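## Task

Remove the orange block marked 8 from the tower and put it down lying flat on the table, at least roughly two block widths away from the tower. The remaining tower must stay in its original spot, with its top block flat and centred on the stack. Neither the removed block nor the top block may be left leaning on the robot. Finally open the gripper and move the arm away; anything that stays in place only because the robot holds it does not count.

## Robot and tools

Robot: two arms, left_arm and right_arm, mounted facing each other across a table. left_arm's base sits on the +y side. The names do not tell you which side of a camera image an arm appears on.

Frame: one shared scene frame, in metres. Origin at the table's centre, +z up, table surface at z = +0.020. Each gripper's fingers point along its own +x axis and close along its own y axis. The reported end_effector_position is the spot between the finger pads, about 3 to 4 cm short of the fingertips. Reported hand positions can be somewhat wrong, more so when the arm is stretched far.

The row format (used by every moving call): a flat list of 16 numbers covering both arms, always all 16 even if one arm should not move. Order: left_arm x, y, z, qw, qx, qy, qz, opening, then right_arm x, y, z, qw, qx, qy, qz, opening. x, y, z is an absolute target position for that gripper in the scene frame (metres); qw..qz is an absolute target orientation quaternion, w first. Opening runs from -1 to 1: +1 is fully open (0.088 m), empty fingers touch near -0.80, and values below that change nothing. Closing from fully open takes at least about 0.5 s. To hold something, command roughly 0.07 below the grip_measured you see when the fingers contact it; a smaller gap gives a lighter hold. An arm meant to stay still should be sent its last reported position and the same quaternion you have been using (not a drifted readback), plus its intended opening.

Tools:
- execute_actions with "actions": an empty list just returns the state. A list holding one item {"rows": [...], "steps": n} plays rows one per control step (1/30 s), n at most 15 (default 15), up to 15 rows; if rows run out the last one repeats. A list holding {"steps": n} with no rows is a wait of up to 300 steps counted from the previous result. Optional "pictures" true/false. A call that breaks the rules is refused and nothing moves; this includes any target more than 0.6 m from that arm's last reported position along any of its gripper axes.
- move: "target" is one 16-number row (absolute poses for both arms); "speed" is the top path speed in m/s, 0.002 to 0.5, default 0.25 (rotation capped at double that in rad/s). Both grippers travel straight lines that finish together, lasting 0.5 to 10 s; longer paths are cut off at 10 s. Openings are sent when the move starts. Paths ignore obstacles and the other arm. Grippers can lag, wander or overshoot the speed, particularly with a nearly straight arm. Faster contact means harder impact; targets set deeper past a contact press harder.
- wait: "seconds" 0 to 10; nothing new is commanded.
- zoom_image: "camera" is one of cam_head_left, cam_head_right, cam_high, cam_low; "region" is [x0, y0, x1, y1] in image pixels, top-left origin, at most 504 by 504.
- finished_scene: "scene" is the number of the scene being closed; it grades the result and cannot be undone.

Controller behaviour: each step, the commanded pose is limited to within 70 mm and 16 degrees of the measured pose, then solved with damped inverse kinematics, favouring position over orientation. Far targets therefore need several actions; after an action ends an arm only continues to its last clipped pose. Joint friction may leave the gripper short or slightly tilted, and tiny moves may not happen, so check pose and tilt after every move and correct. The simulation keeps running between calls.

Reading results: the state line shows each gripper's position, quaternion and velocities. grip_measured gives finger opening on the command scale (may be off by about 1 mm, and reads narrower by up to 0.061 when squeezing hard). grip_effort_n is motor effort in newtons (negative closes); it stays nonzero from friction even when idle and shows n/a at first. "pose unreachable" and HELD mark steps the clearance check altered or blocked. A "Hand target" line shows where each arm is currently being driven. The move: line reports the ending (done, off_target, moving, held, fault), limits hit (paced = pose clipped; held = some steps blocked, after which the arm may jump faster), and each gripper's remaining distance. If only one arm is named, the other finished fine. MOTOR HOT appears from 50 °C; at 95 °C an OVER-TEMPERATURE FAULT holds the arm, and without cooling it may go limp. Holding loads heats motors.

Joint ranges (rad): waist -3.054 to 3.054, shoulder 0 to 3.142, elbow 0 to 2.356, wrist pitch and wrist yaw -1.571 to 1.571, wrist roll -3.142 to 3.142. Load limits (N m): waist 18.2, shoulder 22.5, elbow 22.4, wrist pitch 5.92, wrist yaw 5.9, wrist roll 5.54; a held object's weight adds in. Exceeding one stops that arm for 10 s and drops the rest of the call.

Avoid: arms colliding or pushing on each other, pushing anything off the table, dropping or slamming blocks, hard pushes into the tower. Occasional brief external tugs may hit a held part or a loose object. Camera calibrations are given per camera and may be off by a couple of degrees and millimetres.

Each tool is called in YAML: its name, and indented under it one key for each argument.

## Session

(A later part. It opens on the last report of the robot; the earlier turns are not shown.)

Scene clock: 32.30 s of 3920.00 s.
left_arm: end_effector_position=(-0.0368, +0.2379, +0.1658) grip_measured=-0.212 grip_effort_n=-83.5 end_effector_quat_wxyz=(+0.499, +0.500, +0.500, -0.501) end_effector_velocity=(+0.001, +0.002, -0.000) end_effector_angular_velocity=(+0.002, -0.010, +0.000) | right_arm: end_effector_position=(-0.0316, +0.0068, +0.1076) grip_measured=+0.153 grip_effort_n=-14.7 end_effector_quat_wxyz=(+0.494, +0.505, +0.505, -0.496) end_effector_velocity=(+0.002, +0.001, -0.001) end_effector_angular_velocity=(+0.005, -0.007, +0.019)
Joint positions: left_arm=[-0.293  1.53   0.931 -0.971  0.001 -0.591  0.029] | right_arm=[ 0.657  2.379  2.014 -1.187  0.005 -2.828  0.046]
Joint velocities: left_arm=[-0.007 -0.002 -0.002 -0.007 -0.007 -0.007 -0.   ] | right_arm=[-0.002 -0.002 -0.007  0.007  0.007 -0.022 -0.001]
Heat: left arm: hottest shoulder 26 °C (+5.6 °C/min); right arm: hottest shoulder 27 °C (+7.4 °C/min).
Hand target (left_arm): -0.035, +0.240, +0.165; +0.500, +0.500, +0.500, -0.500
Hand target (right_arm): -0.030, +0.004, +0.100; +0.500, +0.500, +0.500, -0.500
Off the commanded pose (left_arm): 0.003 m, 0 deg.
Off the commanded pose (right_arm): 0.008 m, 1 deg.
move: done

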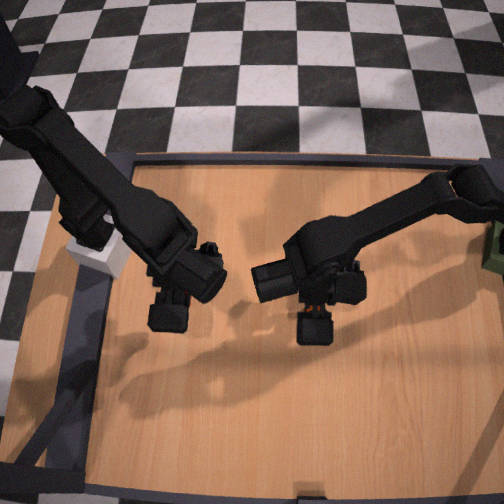

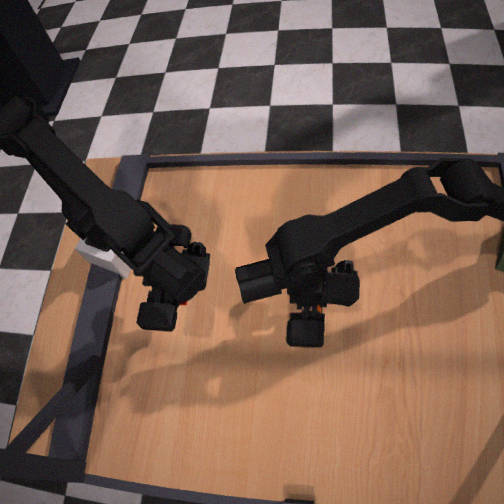

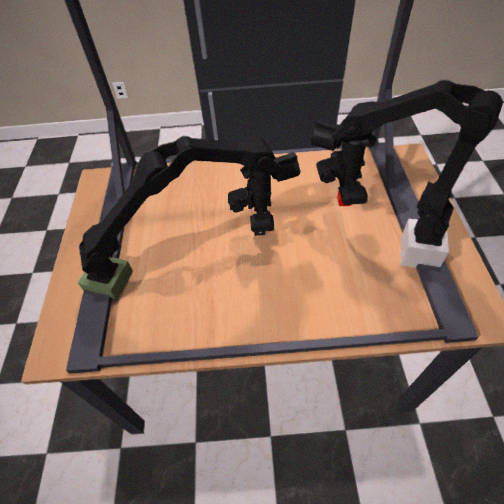

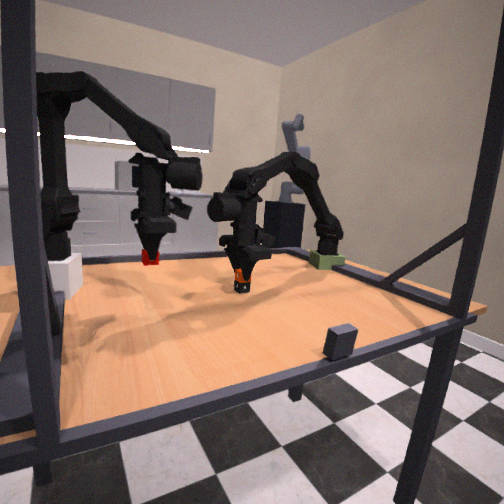

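move:
  target: [-0.035,0.24,0.165,0.5,0.5,0.5,-0.5,-0.33,-0.030,0.004,0.1,0.5,0.5,0.5,-0.5,-0.33]

move:
  target: [-0.035,0.24,0.165,0.5,0.5,0.5,-0.5,-0.33,-0.030,0.004,0.135,0.5,0.5,0.5,-0.5,-0.33]
  speed: 0.1

move:
  target: [-0.033,0.03,0.145,0.5,0.5,0.5,-0.5,-0.33,-0.030,-0.26,0.095,0.5,0.5,0.5,-0.5,-0.33]

move:
  target: [-0.027,-0.004,0.112,0.5,0.5,0.5,-0.5,-0.33,-0.030,-0.26,0.075,0.5,0.5,0.5,-0.5,-0.33]
  speed: 0.08

zoom_image:
  camera: "cam_low"
  region: [210, 200, 330, 320]

zoom_image:
  camera: "cam_high"
  region: [140, 150, 290, 300]

Scene clock: 38.13 s of 3920.00 s.
left_arm: end_effector_position=(-0.0368, +0.2380, +0.1658) grip_measured=-0.212 grip_effort_n=-83.5 end_effector_quat_wxyz=(+0.499, +0.500, +0.500, -0.501) end_effector_velocity=(+0.003, +0.004, -0.000) end_effector_angular_velocity=(+0.014, -0.018, +0.005) | right_arm: end_effector_position=(-0.0316, +0.0070, +0.1072) grip_measured=-0.206 grip_effort_n=-83.5 end_effector_quat_wxyz=(+0.494, +0.505, +0.505, -0.496) end_effector_velocity=(+0.006, -0.004, +0.000) end_effector_angular_velocity=(-0.019, -0.014, -0.000)
Joint positions: left_arm=[-0.293  1.53   0.93  -0.971  0.001 -0.591  0.029] | right_arm=[ 0.657  2.379  2.013 -1.185  0.005 -2.828  0.029]
Joint velocities: left_arm=[-0.002 -0.002 -0.002 -0.022 -0.007 -0.007  0.   ] | right_arm=[-0.007 -0.002 -0.002 -0.022  0.007 -0.007 -0.001]
Heat: left arm: hottest shoulder 26 °C (+4.7 °C/min); right arm: hottest shoulder 28 °C (+7.9 °C/min).
Hand target (left_arm): -0.035, +0.240, +0.165; +0.500, +0.500, +0.500, -0.500
Hand target (right_arm): -0.030, +0.004, +0.100; +0.500, +0.500, +0.500, -0.500
Off the commanded pose (left_arm): 0.003 m, 0 deg.
Off the commanded pose (right_arm): 0.008 m, 1 deg.
After step 90, 2.13 s passed at rest.
move: done

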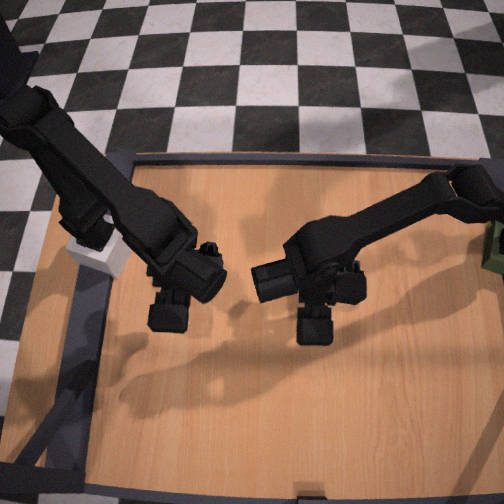

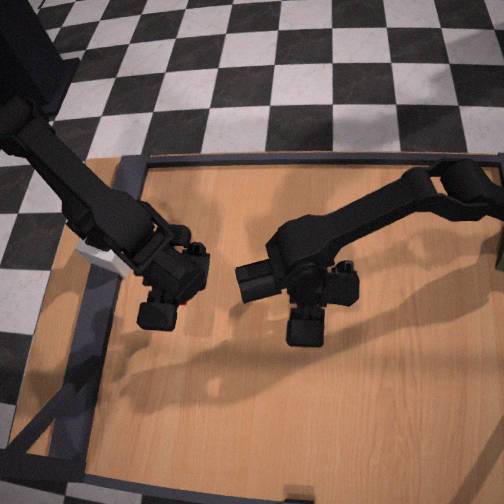

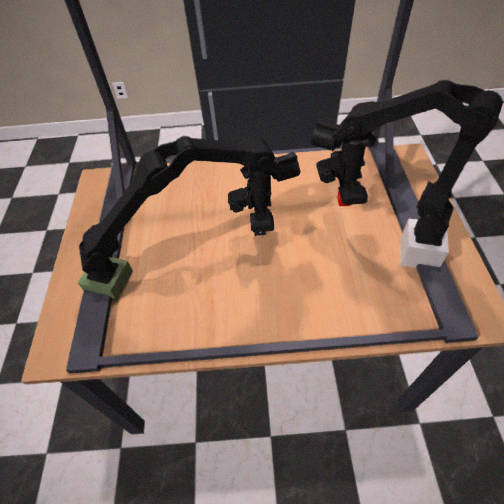

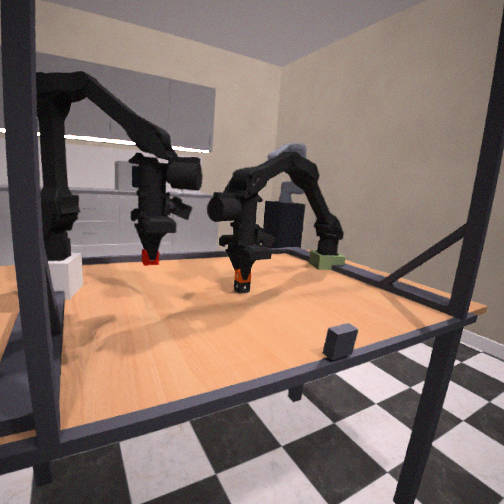

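Scene clock: 39.00 s of 3920.00 s.
left_arm: end_effector_position=(-0.0368, +0.2380, +0.1658) grip_measured=-0.212 grip_effort_n=-83.5 end_effector_quat_wxyz=(+0.499, +0.500, +0.500, -0.501) end_effector_velocity=(+0.001, -0.002, -0.000) end_effector_angular_velocity=(-0.010, -0.002, -0.005) | right_arm: end_effector_position=(-0.0297, +0.0010, +0.1285) grip_measured=-0.206 grip_effort_n=-83.5 end_effector_quat_wxyz=(+0.506, +0.499, +0.493, -0.502) end_effector_velocity=(+0.001, -0.003, +0.005) end_effector_angular_velocity=(-0.009, +0.005, +0.005)
Joint positions: left_arm=[-0.293  1.53   0.93  -0.971  0.001 -0.591  0.029] | right_arm=[ 0.657  2.379  2.098 -1.306  0.005 -2.828  0.029]
Joint velocities: left_arm=[ 0.002 -0.002 -0.002  0.007 -0.007  0.007  0.   ] | right_arm=[-0.002 -0.007  0.007 -0.022 -0.007 -0.007 -0.   ]
Heat: left arm: hottest shoulder 26 °C (+4.6 °C/min); right arm: hottest shoulder 29 °C (+9.2 °C/min).
Hand target (left_arm): -0.035, +0.240, +0.165; +0.500, +0.500, +0.500, -0.500
Hand target (right_arm): -0.030, +0.004, +0.135; +0.500, +0.500, +0.500, -0.500
Off the commanded pose (left_arm): 0.003 m, 0 deg.
Off the commanded pose (right_arm): 0.007 m, 1 deg.
move: done

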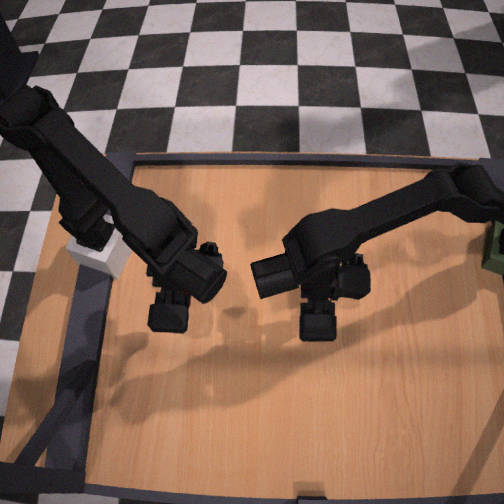

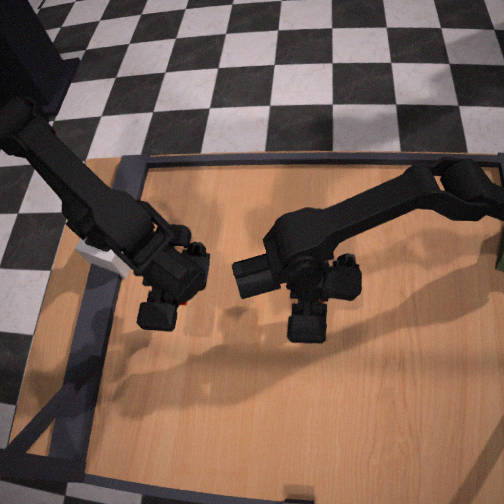

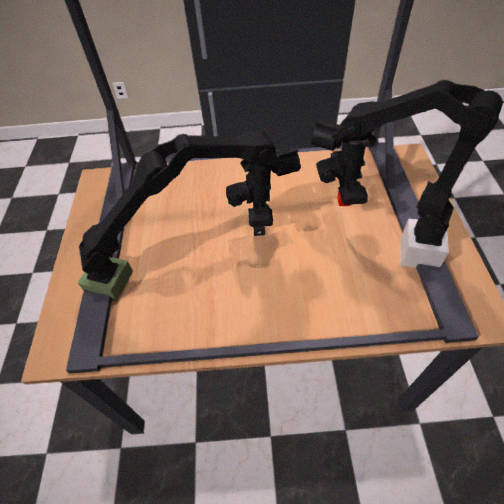

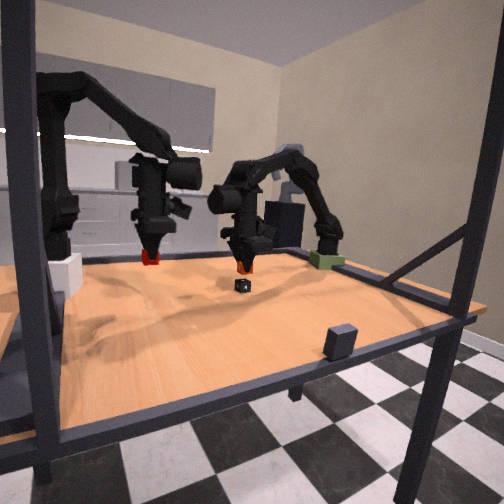

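Scene clock: 40.67 s of 3920.00 s.
left_arm: end_effector_position=(-0.0324, +0.0319, +0.1480) grip_measured=-0.212 grip_effort_n=-83.5 end_effector_quat_wxyz=(+0.502, +0.496, +0.499, -0.502) end_effector_velocity=(+0.002, +0.000, -0.001) end_effector_angular_velocity=(+0.010, -0.026, +0.005) | right_arm: end_effector_position=(-0.0302, -0.2574, +0.0936) grip_measured=-0.206 grip_effort_n=-83.5 end_effector_quat_wxyz=(+0.500, +0.498, +0.501, -0.501) end_effector_velocity=(+0.003, -0.008, -0.000) end_effector_angular_velocity=(-0.022, -0.008, +0.000)
Joint positions: left_arm=[-0.014  2.23   1.784 -1.116  0.001 -0.316  0.029] | right_arm=[ 1.01   1.531  0.764 -0.803 -0.003 -2.479  0.029]
Joint velocities: left_arm=[-0.002  0.012  0.017 -0.022 -0.022 -0.007 -0.   ] | right_arm=[ 0.007 -0.012 -0.012 -0.022 -0.007  0.007  0.   ]
Heat: left arm: hottest shoulder 26 °C (+4.4 °C/min); right arm: hottest shoulder 29 °C (+8.9 °C/min).
Hand target (left_arm): -0.032, +0.030, +0.144; +0.500, +0.499, +0.500, -0.501
Hand target (right_arm): -0.029, -0.260, +0.093; +0.499, +0.499, +0.501, -0.501
Off the commanded pose (left_arm): 0.004 m, 1 deg.
Off the commanded pose (right_arm): 0.003 m, 0 deg.
move: done

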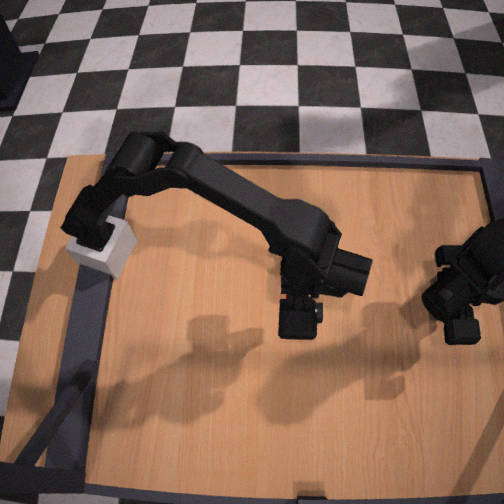

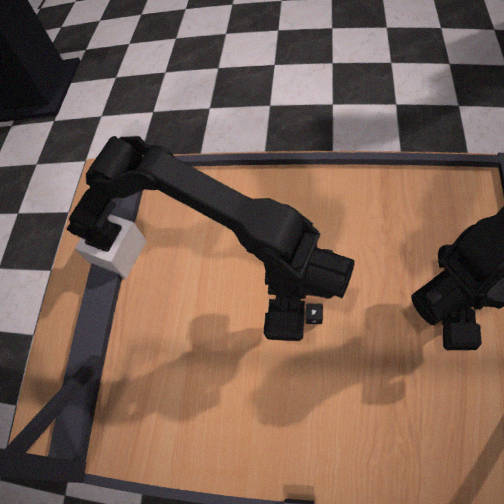

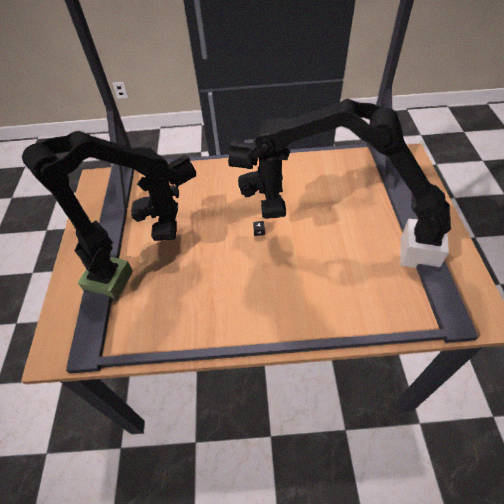

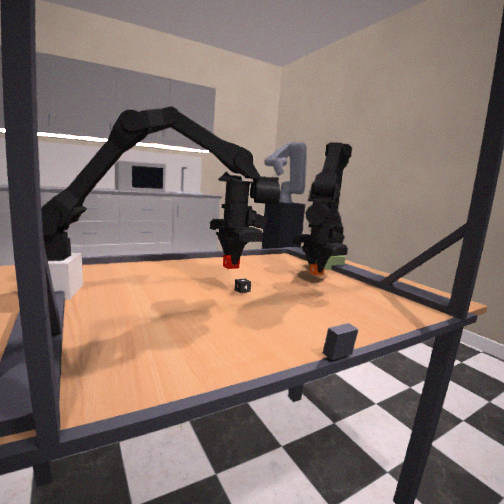

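Scene clock: 41.83 s of 3920.00 s.
left_arm: end_effector_position=(-0.0277, -0.0028, +0.1169) grip_measured=-0.212 grip_effort_n=-83.5 end_effector_quat_wxyz=(+0.502, +0.496, +0.499, -0.502) end_effector_velocity=(-0.001, -0.003, +0.001) end_effector_angular_velocity=(-0.014, -0.004, +0.005) | right_arm: end_effector_position=(-0.0320, -0.2570, +0.0784) grip_measured=-0.206 grip_effort_n=-83.5 end_effector_quat_wxyz=(+0.495, +0.499, +0.505, -0.500) end_effector_velocity=(+0.001, -0.006, -0.000) end_effector_angular_velocity=(-0.031, +0.003, +0.020)
Joint positions: left_arm=[ 0.019  2.395  1.943 -1.109  0.001 -0.283  0.029] | right_arm=[ 1.016  1.562  0.723 -0.717 -0.003 -2.473  0.029]
Joint velocities: left_arm=[-0.002  0.002  0.007  0.007 -0.007 -0.007 -0.   ] | right_arm=[-0.002 -0.002 -0.002 -0.022 -0.022 -0.022 -0.   ]
Heat: left arm: hottest shoulder 26 °C (+4.3 °C/min); right arm: hottest shoulder 29 °C (+8.6 °C/min).
Hand target (left_arm): -0.027, -0.004, +0.112; +0.500, +0.500, +0.500, -0.500
Hand target (right_arm): -0.030, -0.260, +0.075; +0.500, +0.500, +0.500, -0.500
Off the commanded pose (left_arm): 0.005 m, 1 deg.
Off the commanded pose (right_arm): 0.005 m, 1 deg.
move: done

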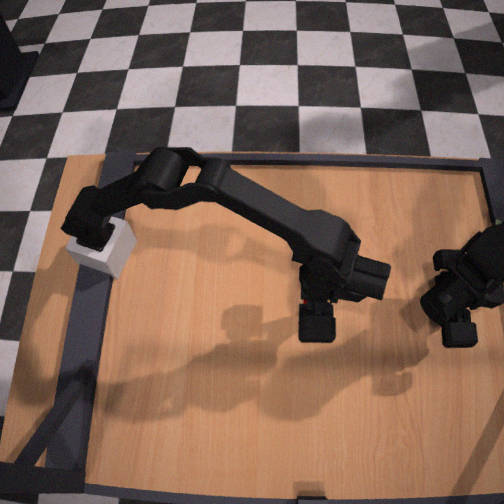

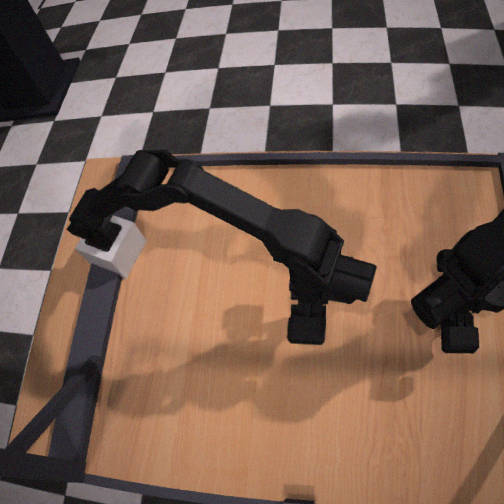

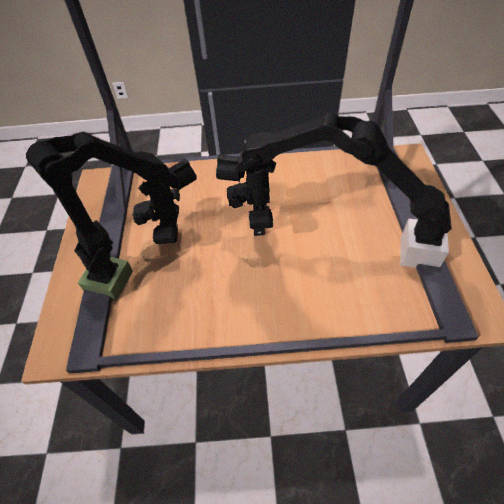

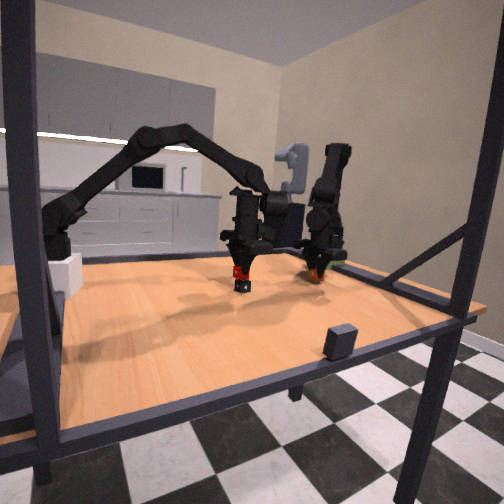

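Region (210, 200, 330, 320) of cam_low's 504x504 image, scaled by 4.200, with more detail than that image has.

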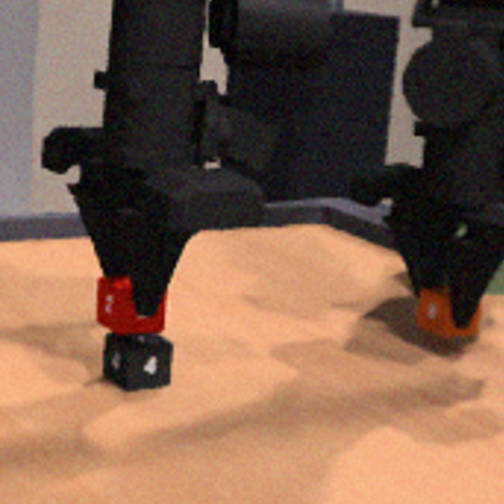

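Region (140, 150, 290, 300) of cam_high's 504x504 image, scaled by 3.360, with more detail than that image has.

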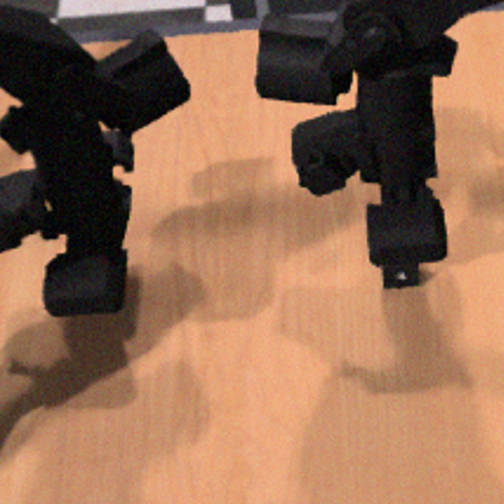

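move:
  target: [-0.027,-0.006,0.101,0.5,0.5,0.5,-0.5,-0.33,-0.030,-0.26,0.066,0.5,0.5,0.5,-0.5,-0.33]
  speed: 0.03

zoom_image:
  camera: "cam_low"
  region: [210, 200, 330, 320]

Scene clock: 44.33 s of 3920.00 s.
left_arm: end_effector_position=(-0.0286, -0.0057, +0.1083) grip_measured=-0.212 grip_effort_n=-83.5 end_effector_quat_wxyz=(+0.502, +0.495, +0.499, -0.504) end_effector_velocity=(+0.002, -0.002, +0.000) end_effector_angular_velocity=(-0.013, -0.019, +0.005) | right_arm: end_effector_position=(-0.0321, -0.2570, +0.0694) grip_measured=-0.206 grip_effort_n=-83.5 end_effector_quat_wxyz=(+0.495, +0.499, +0.505, -0.500) end_effector_velocity=(+0.006, +0.001, -0.001) end_effector_angular_velocity=(+0.004, -0.025, -0.015)
Joint positions: left_arm=[ 0.019  2.415  1.943 -1.087  0.001 -0.282  0.029] | right_arm=[ 1.016  1.587  0.704 -0.674 -0.003 -2.473  0.029]
Joint velocities: left_arm=[-0.002 -0.002 -0.002  0.007 -0.022 -0.007  0.   ] | right_arm=[-0.007  0.002 -0.002 -0.007  0.022  0.007 -0.   ]
Heat: left arm: hottest shoulder 27 °C (+5.4 °C/min); right arm: hottest shoulder 29 °C (+8.1 °C/min).
Hand target (left_arm): -0.027, -0.006, +0.101; +0.500, +0.500, +0.500, -0.500
Hand target (right_arm): -0.030, -0.260, +0.066; +0.500, +0.500, +0.500, -0.500
Off the commanded pose (left_arm): 0.007 m, 1 deg.
Off the commanded pose (right_arm): 0.005 m, 1 deg.
move: done

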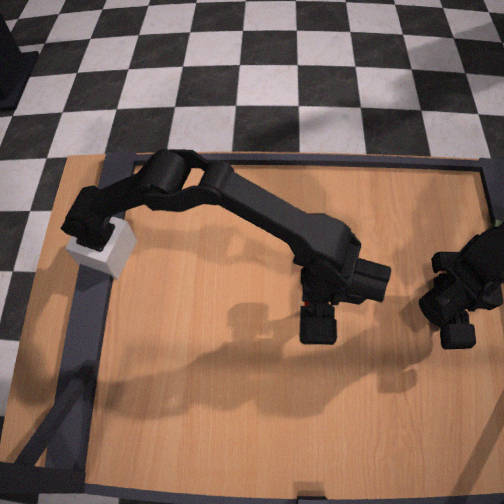

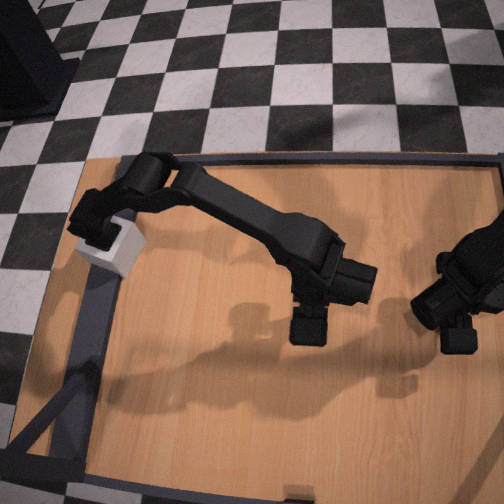

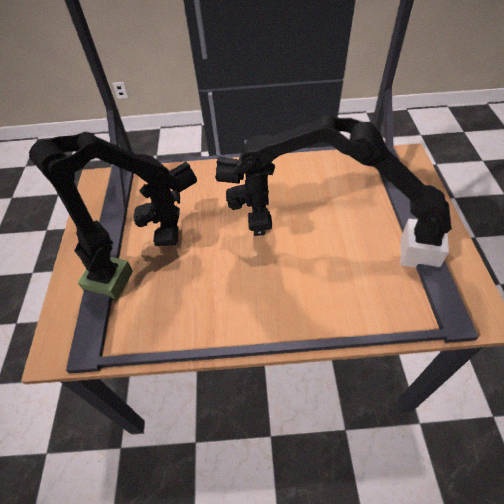

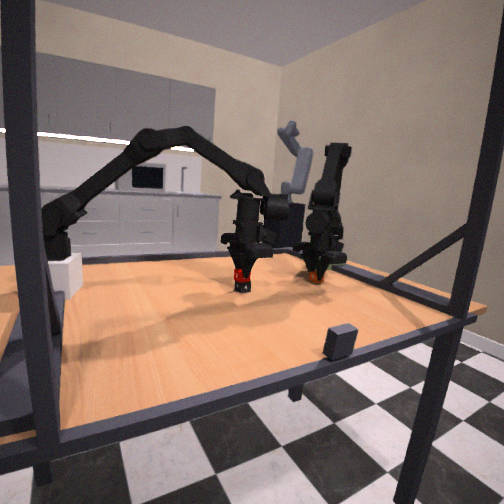

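Region (210, 200, 330, 320) of cam_low's 504x504 image, scaled by 4.200, with more detail than that image has.

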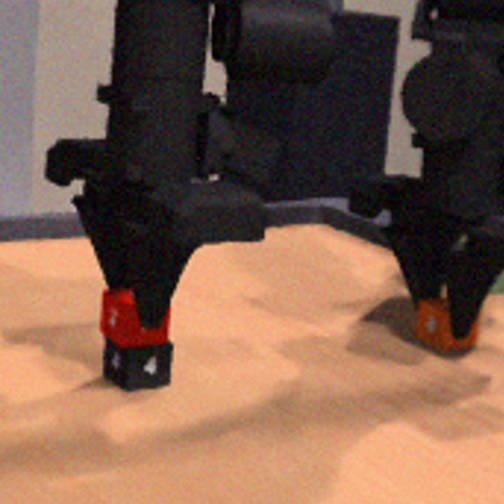

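move:
  target: [-0.028,-0.009,0.1,0.5,0.5,0.5,-0.5,-0.33,-0.030,-0.26,0.061,0.5,0.5,0.5,-0.5,-0.33]
  speed: 0.02

zoom_image:
  camera: "cam_low"
  region: [210, 200, 330, 320]

Scene clock: 49.57 s of 3920.00 s.
left_arm: end_effector_position=(-0.0292, -0.0085, +0.1080) grip_measured=-0.212 grip_effort_n=-83.5 end_effector_quat_wxyz=(+0.503, +0.495, +0.498, -0.504) end_effector_velocity=(-0.003, -0.003, +0.001) end_effector_angular_velocity=(-0.010, +0.010, -0.010) | right_arm: end_effector_position=(-0.0327, -0.2561, +0.0671) grip_measured=-0.206 grip_effort_n=-83.5 end_effector_quat_wxyz=(+0.494, +0.499, +0.507, -0.500) end_effector_velocity=(+0.002, -0.005, -0.000) end_effector_angular_velocity=(-0.022, -0.008, -0.005)
Joint positions: left_arm=[ 0.02   2.426  1.962 -1.092  0.001 -0.282  0.029] | right_arm=[ 1.016  1.593  0.699 -0.658 -0.003 -2.473  0.029]
Joint velocities: left_arm=[-0.002  0.002  0.007  0.007  0.007  0.007  0.   ] | right_arm=[ 0.002 -0.002 -0.002 -0.022 -0.007  0.007 -0.   ]
Heat: left arm: hottest shoulder 27 °C (+4.8 °C/min); right arm: hottest shoulder 28 °C (+6.1 °C/min).
Hand target (left_arm): -0.028, -0.009, +0.100; +0.500, +0.500, +0.500, -0.500
Hand target (right_arm): -0.030, -0.260, +0.061; +0.500, +0.500, +0.500, -0.500
Off the commanded pose (left_arm): 0.008 m, 1 deg.
Off the commanded pose (right_arm): 0.008 m, 1 deg.
After step 90, 1.53 s passed at rest.
move: done

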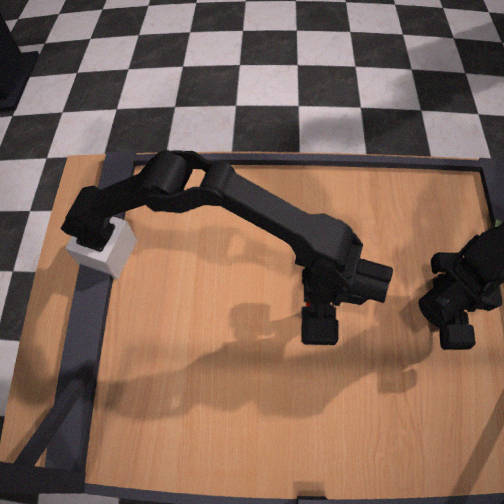

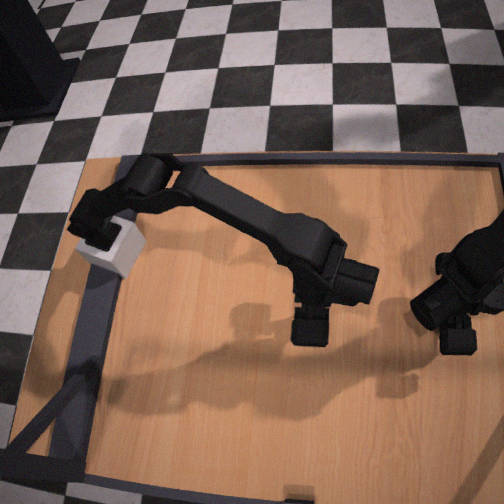

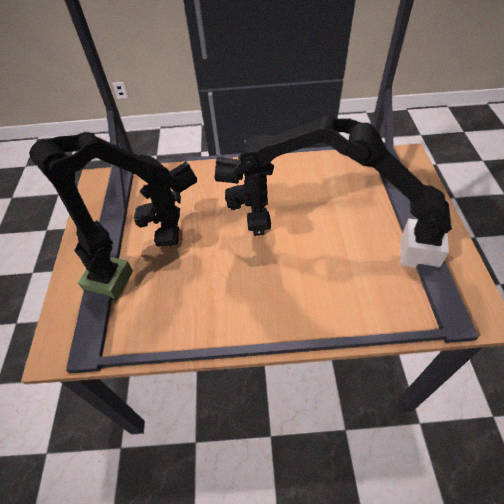

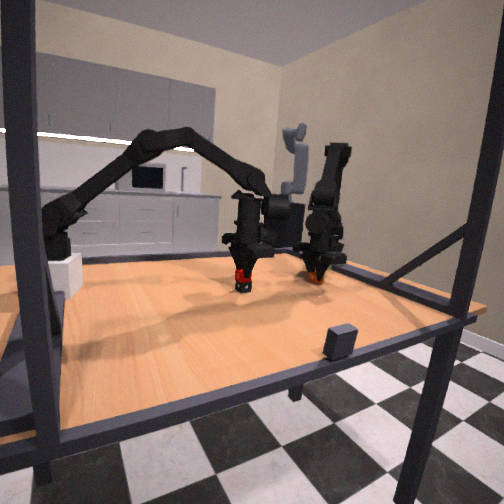

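Region (210, 200, 330, 320) of cam_low's 504x504 image, scaled by 4.200, with more detail than that image has.

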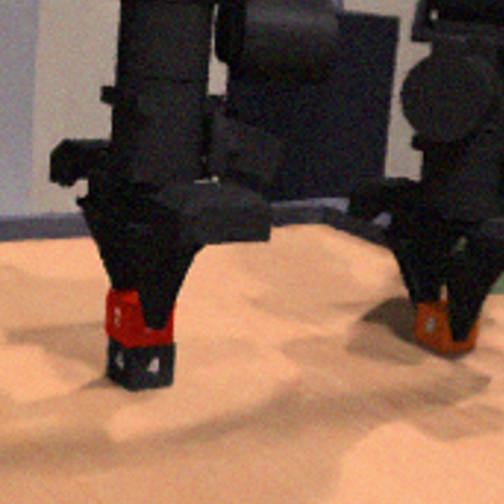

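The base got dragged slightly. Release.

move:
  target: [-0.029,-0.008,0.106,0.5,0.5,0.5,-0.5,0.4,-0.030,-0.26,0.065,0.5,0.5,0.5,-0.5,0.4]

move:
  target: [-0.029,0.09,0.18,0.5,0.5,0.5,-0.5,0.4,-0.030,-0.26,0.16,0.5,0.5,0.5,-0.5,0.4]

zoom_image:
  camera: "cam_low"
  region: [210, 200, 330, 320]

zoom_image:
  camera: "cam_high"
  region: [225, 190, 295, 260]

zoom_image:
  camera: "cam_head_right"
  region: [280, 270, 350, 340]

Scene clock: 54.17 s of 3920.00 s.
left_arm: end_effector_position=(-0.0288, -0.0070, +0.1092) grip_measured=+0.395 grip_effort_n=14.7 end_effector_quat_wxyz=(+0.501, +0.498, +0.500, -0.501) end_effector_velocity=(+0.002, +0.008, +0.000) end_effector_angular_velocity=(+0.033, -0.017, -0.010) | right_arm: end_effector_position=(-0.0318, -0.2573, +0.0669) grip_measured=+0.395 grip_effort_n=15.1 end_effector_quat_wxyz=(+0.496, +0.499, +0.504, -0.500) end_effector_velocity=(+0.003, -0.005, -0.000) end_effector_angular_velocity=(-0.022, -0.008, +0.005)
Joint positions: left_arm=[ 0.02   2.426  1.968 -1.108  0.001 -0.282  0.058] | right_arm=[ 1.016  1.594  0.699 -0.664 -0.003 -2.473  0.058]
Joint velocities: left_arm=[-0.002 -0.002 -0.002 -0.037 -0.007  0.007  0.001] | right_arm=[-0.002 -0.002 -0.002 -0.022 -0.007 -0.007  0.   ]
Heat: left arm: hottest shoulder 28 °C (+5.5 °C/min); right arm: hottest shoulder 28 °C (+5.5 °C/min).
Hand target (left_arm): -0.029, -0.008, +0.106; +0.500, +0.500, +0.500, -0.500
Hand target (right_arm): -0.030, -0.260, +0.065; +0.500, +0.500, +0.500, -0.500
Off the commanded pose (left_arm): 0.003 m, 0 deg.
Off the commanded pose (right_arm): 0.004 m, 1 deg.
After step 90, 0.90 s passed at rest.
move: done

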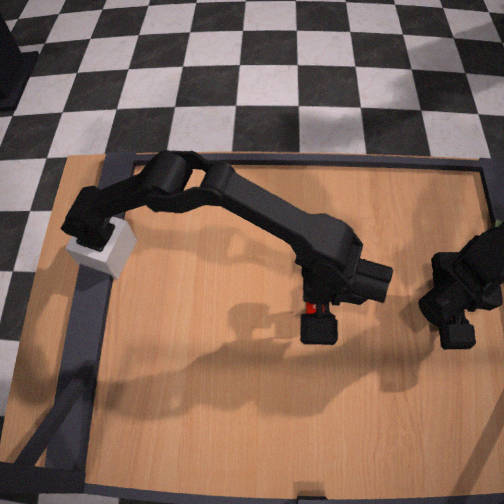

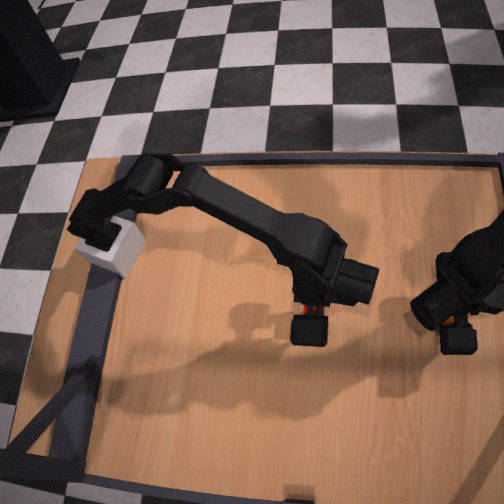

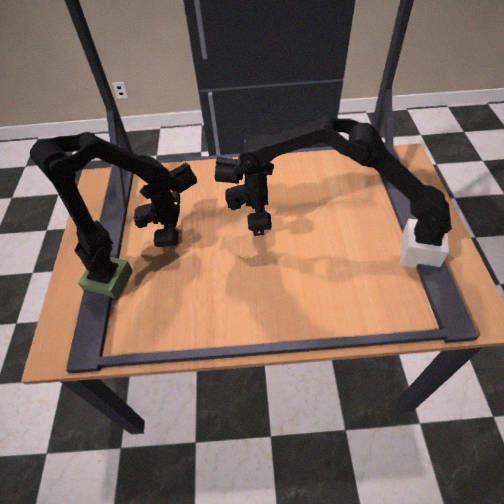

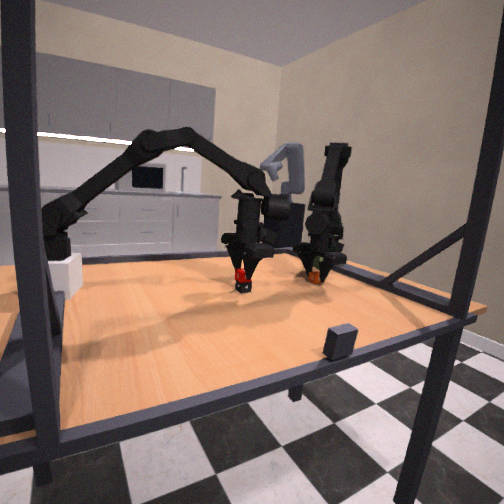

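Scene clock: 55.27 s of 3920.00 s.
left_arm: end_effector_position=(-0.0297, +0.0863, +0.1783) grip_measured=+0.397 grip_effort_n=14.7 end_effector_quat_wxyz=(+0.499, +0.500, +0.500, -0.500) end_effector_velocity=(+0.001, +0.003, +0.006) end_effector_angular_velocity=(-0.009, -0.004, +0.005) | right_arm: end_effector_position=(-0.0274, -0.2628, +0.1552) grip_measured=+0.397 grip_effort_n=15.6 end_effector_quat_wxyz=(+0.506, +0.498, +0.494, -0.501) end_effector_velocity=(-0.001, +0.000, +0.002) end_effector_angular_velocity=(-0.003, +0.008, +0.019)
Joint positions: left_arm=[-0.051  2.007  1.561 -1.125  0.001 -0.349  0.058] | right_arm=[ 1.016  1.423  0.933 -1.098 -0.003 -2.473  0.058]
Joint velocities: left_arm=[-0.002 -0.022 -0.007 -0.007 -0.007 -0.007  0.   ] | right_arm=[-0.002 -0.002  0.007 -0.007 -0.007 -0.022 -0.001]
Heat: left arm: hottest shoulder 28 °C (+5.4 °C/min); right arm: hottest shoulder 28 °C (+5.4 °C/min).
Hand target (left_arm): -0.030, +0.090, +0.180; +0.500, +0.500, +0.500, -0.500
Hand target (right_arm): -0.030, -0.261, +0.160; +0.500, +0.500, +0.500, -0.500
Off the commanded pose (left_arm): 0.004 m, 0 deg.
Off the commanded pose (right_arm): 0.006 m, 1 deg.
move: done

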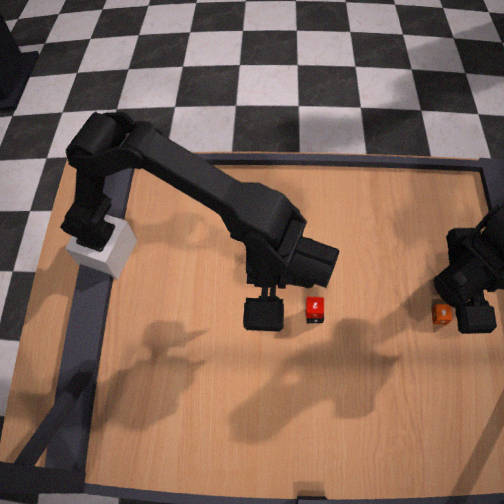

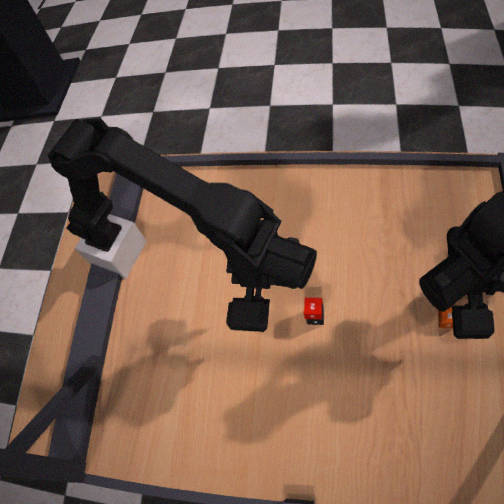

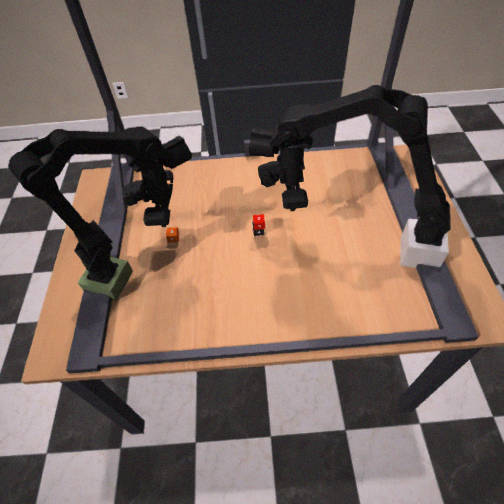

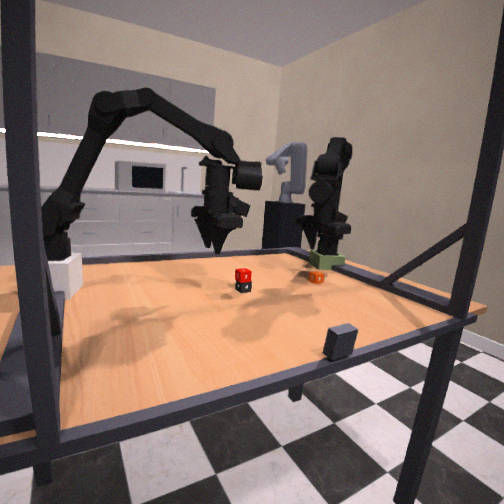

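Region (210, 200, 330, 320) of cam_low's 504x504 image, scaled by 4.200, with more detail than that image has.

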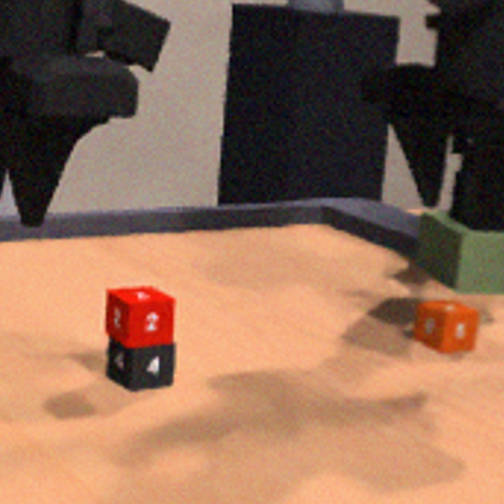

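Region (225, 190, 295, 260) of cam_high's 504x504 image, scaled by 7.200, with more detail than that image has.

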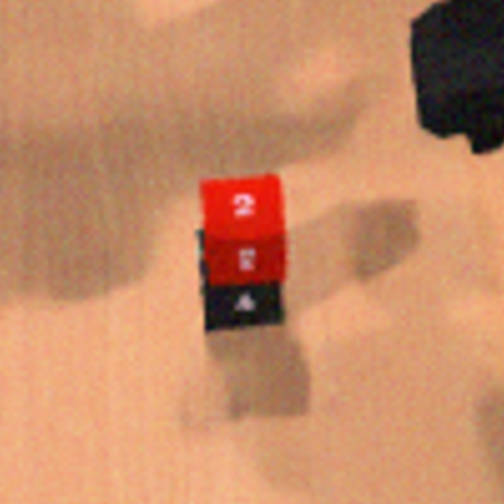

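Region (280, 270, 350, 340) of cam_head_right's 504x504 image, scaled by 7.200, with more detail than that image has.

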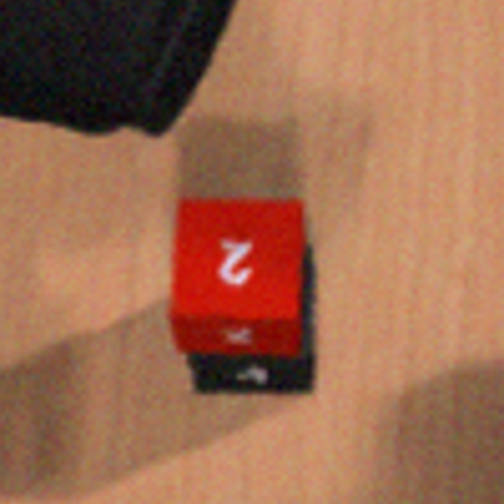

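About 3 mm off; acceptable.

finished_scene:
  scene: 1

The scene is finished: the task was done.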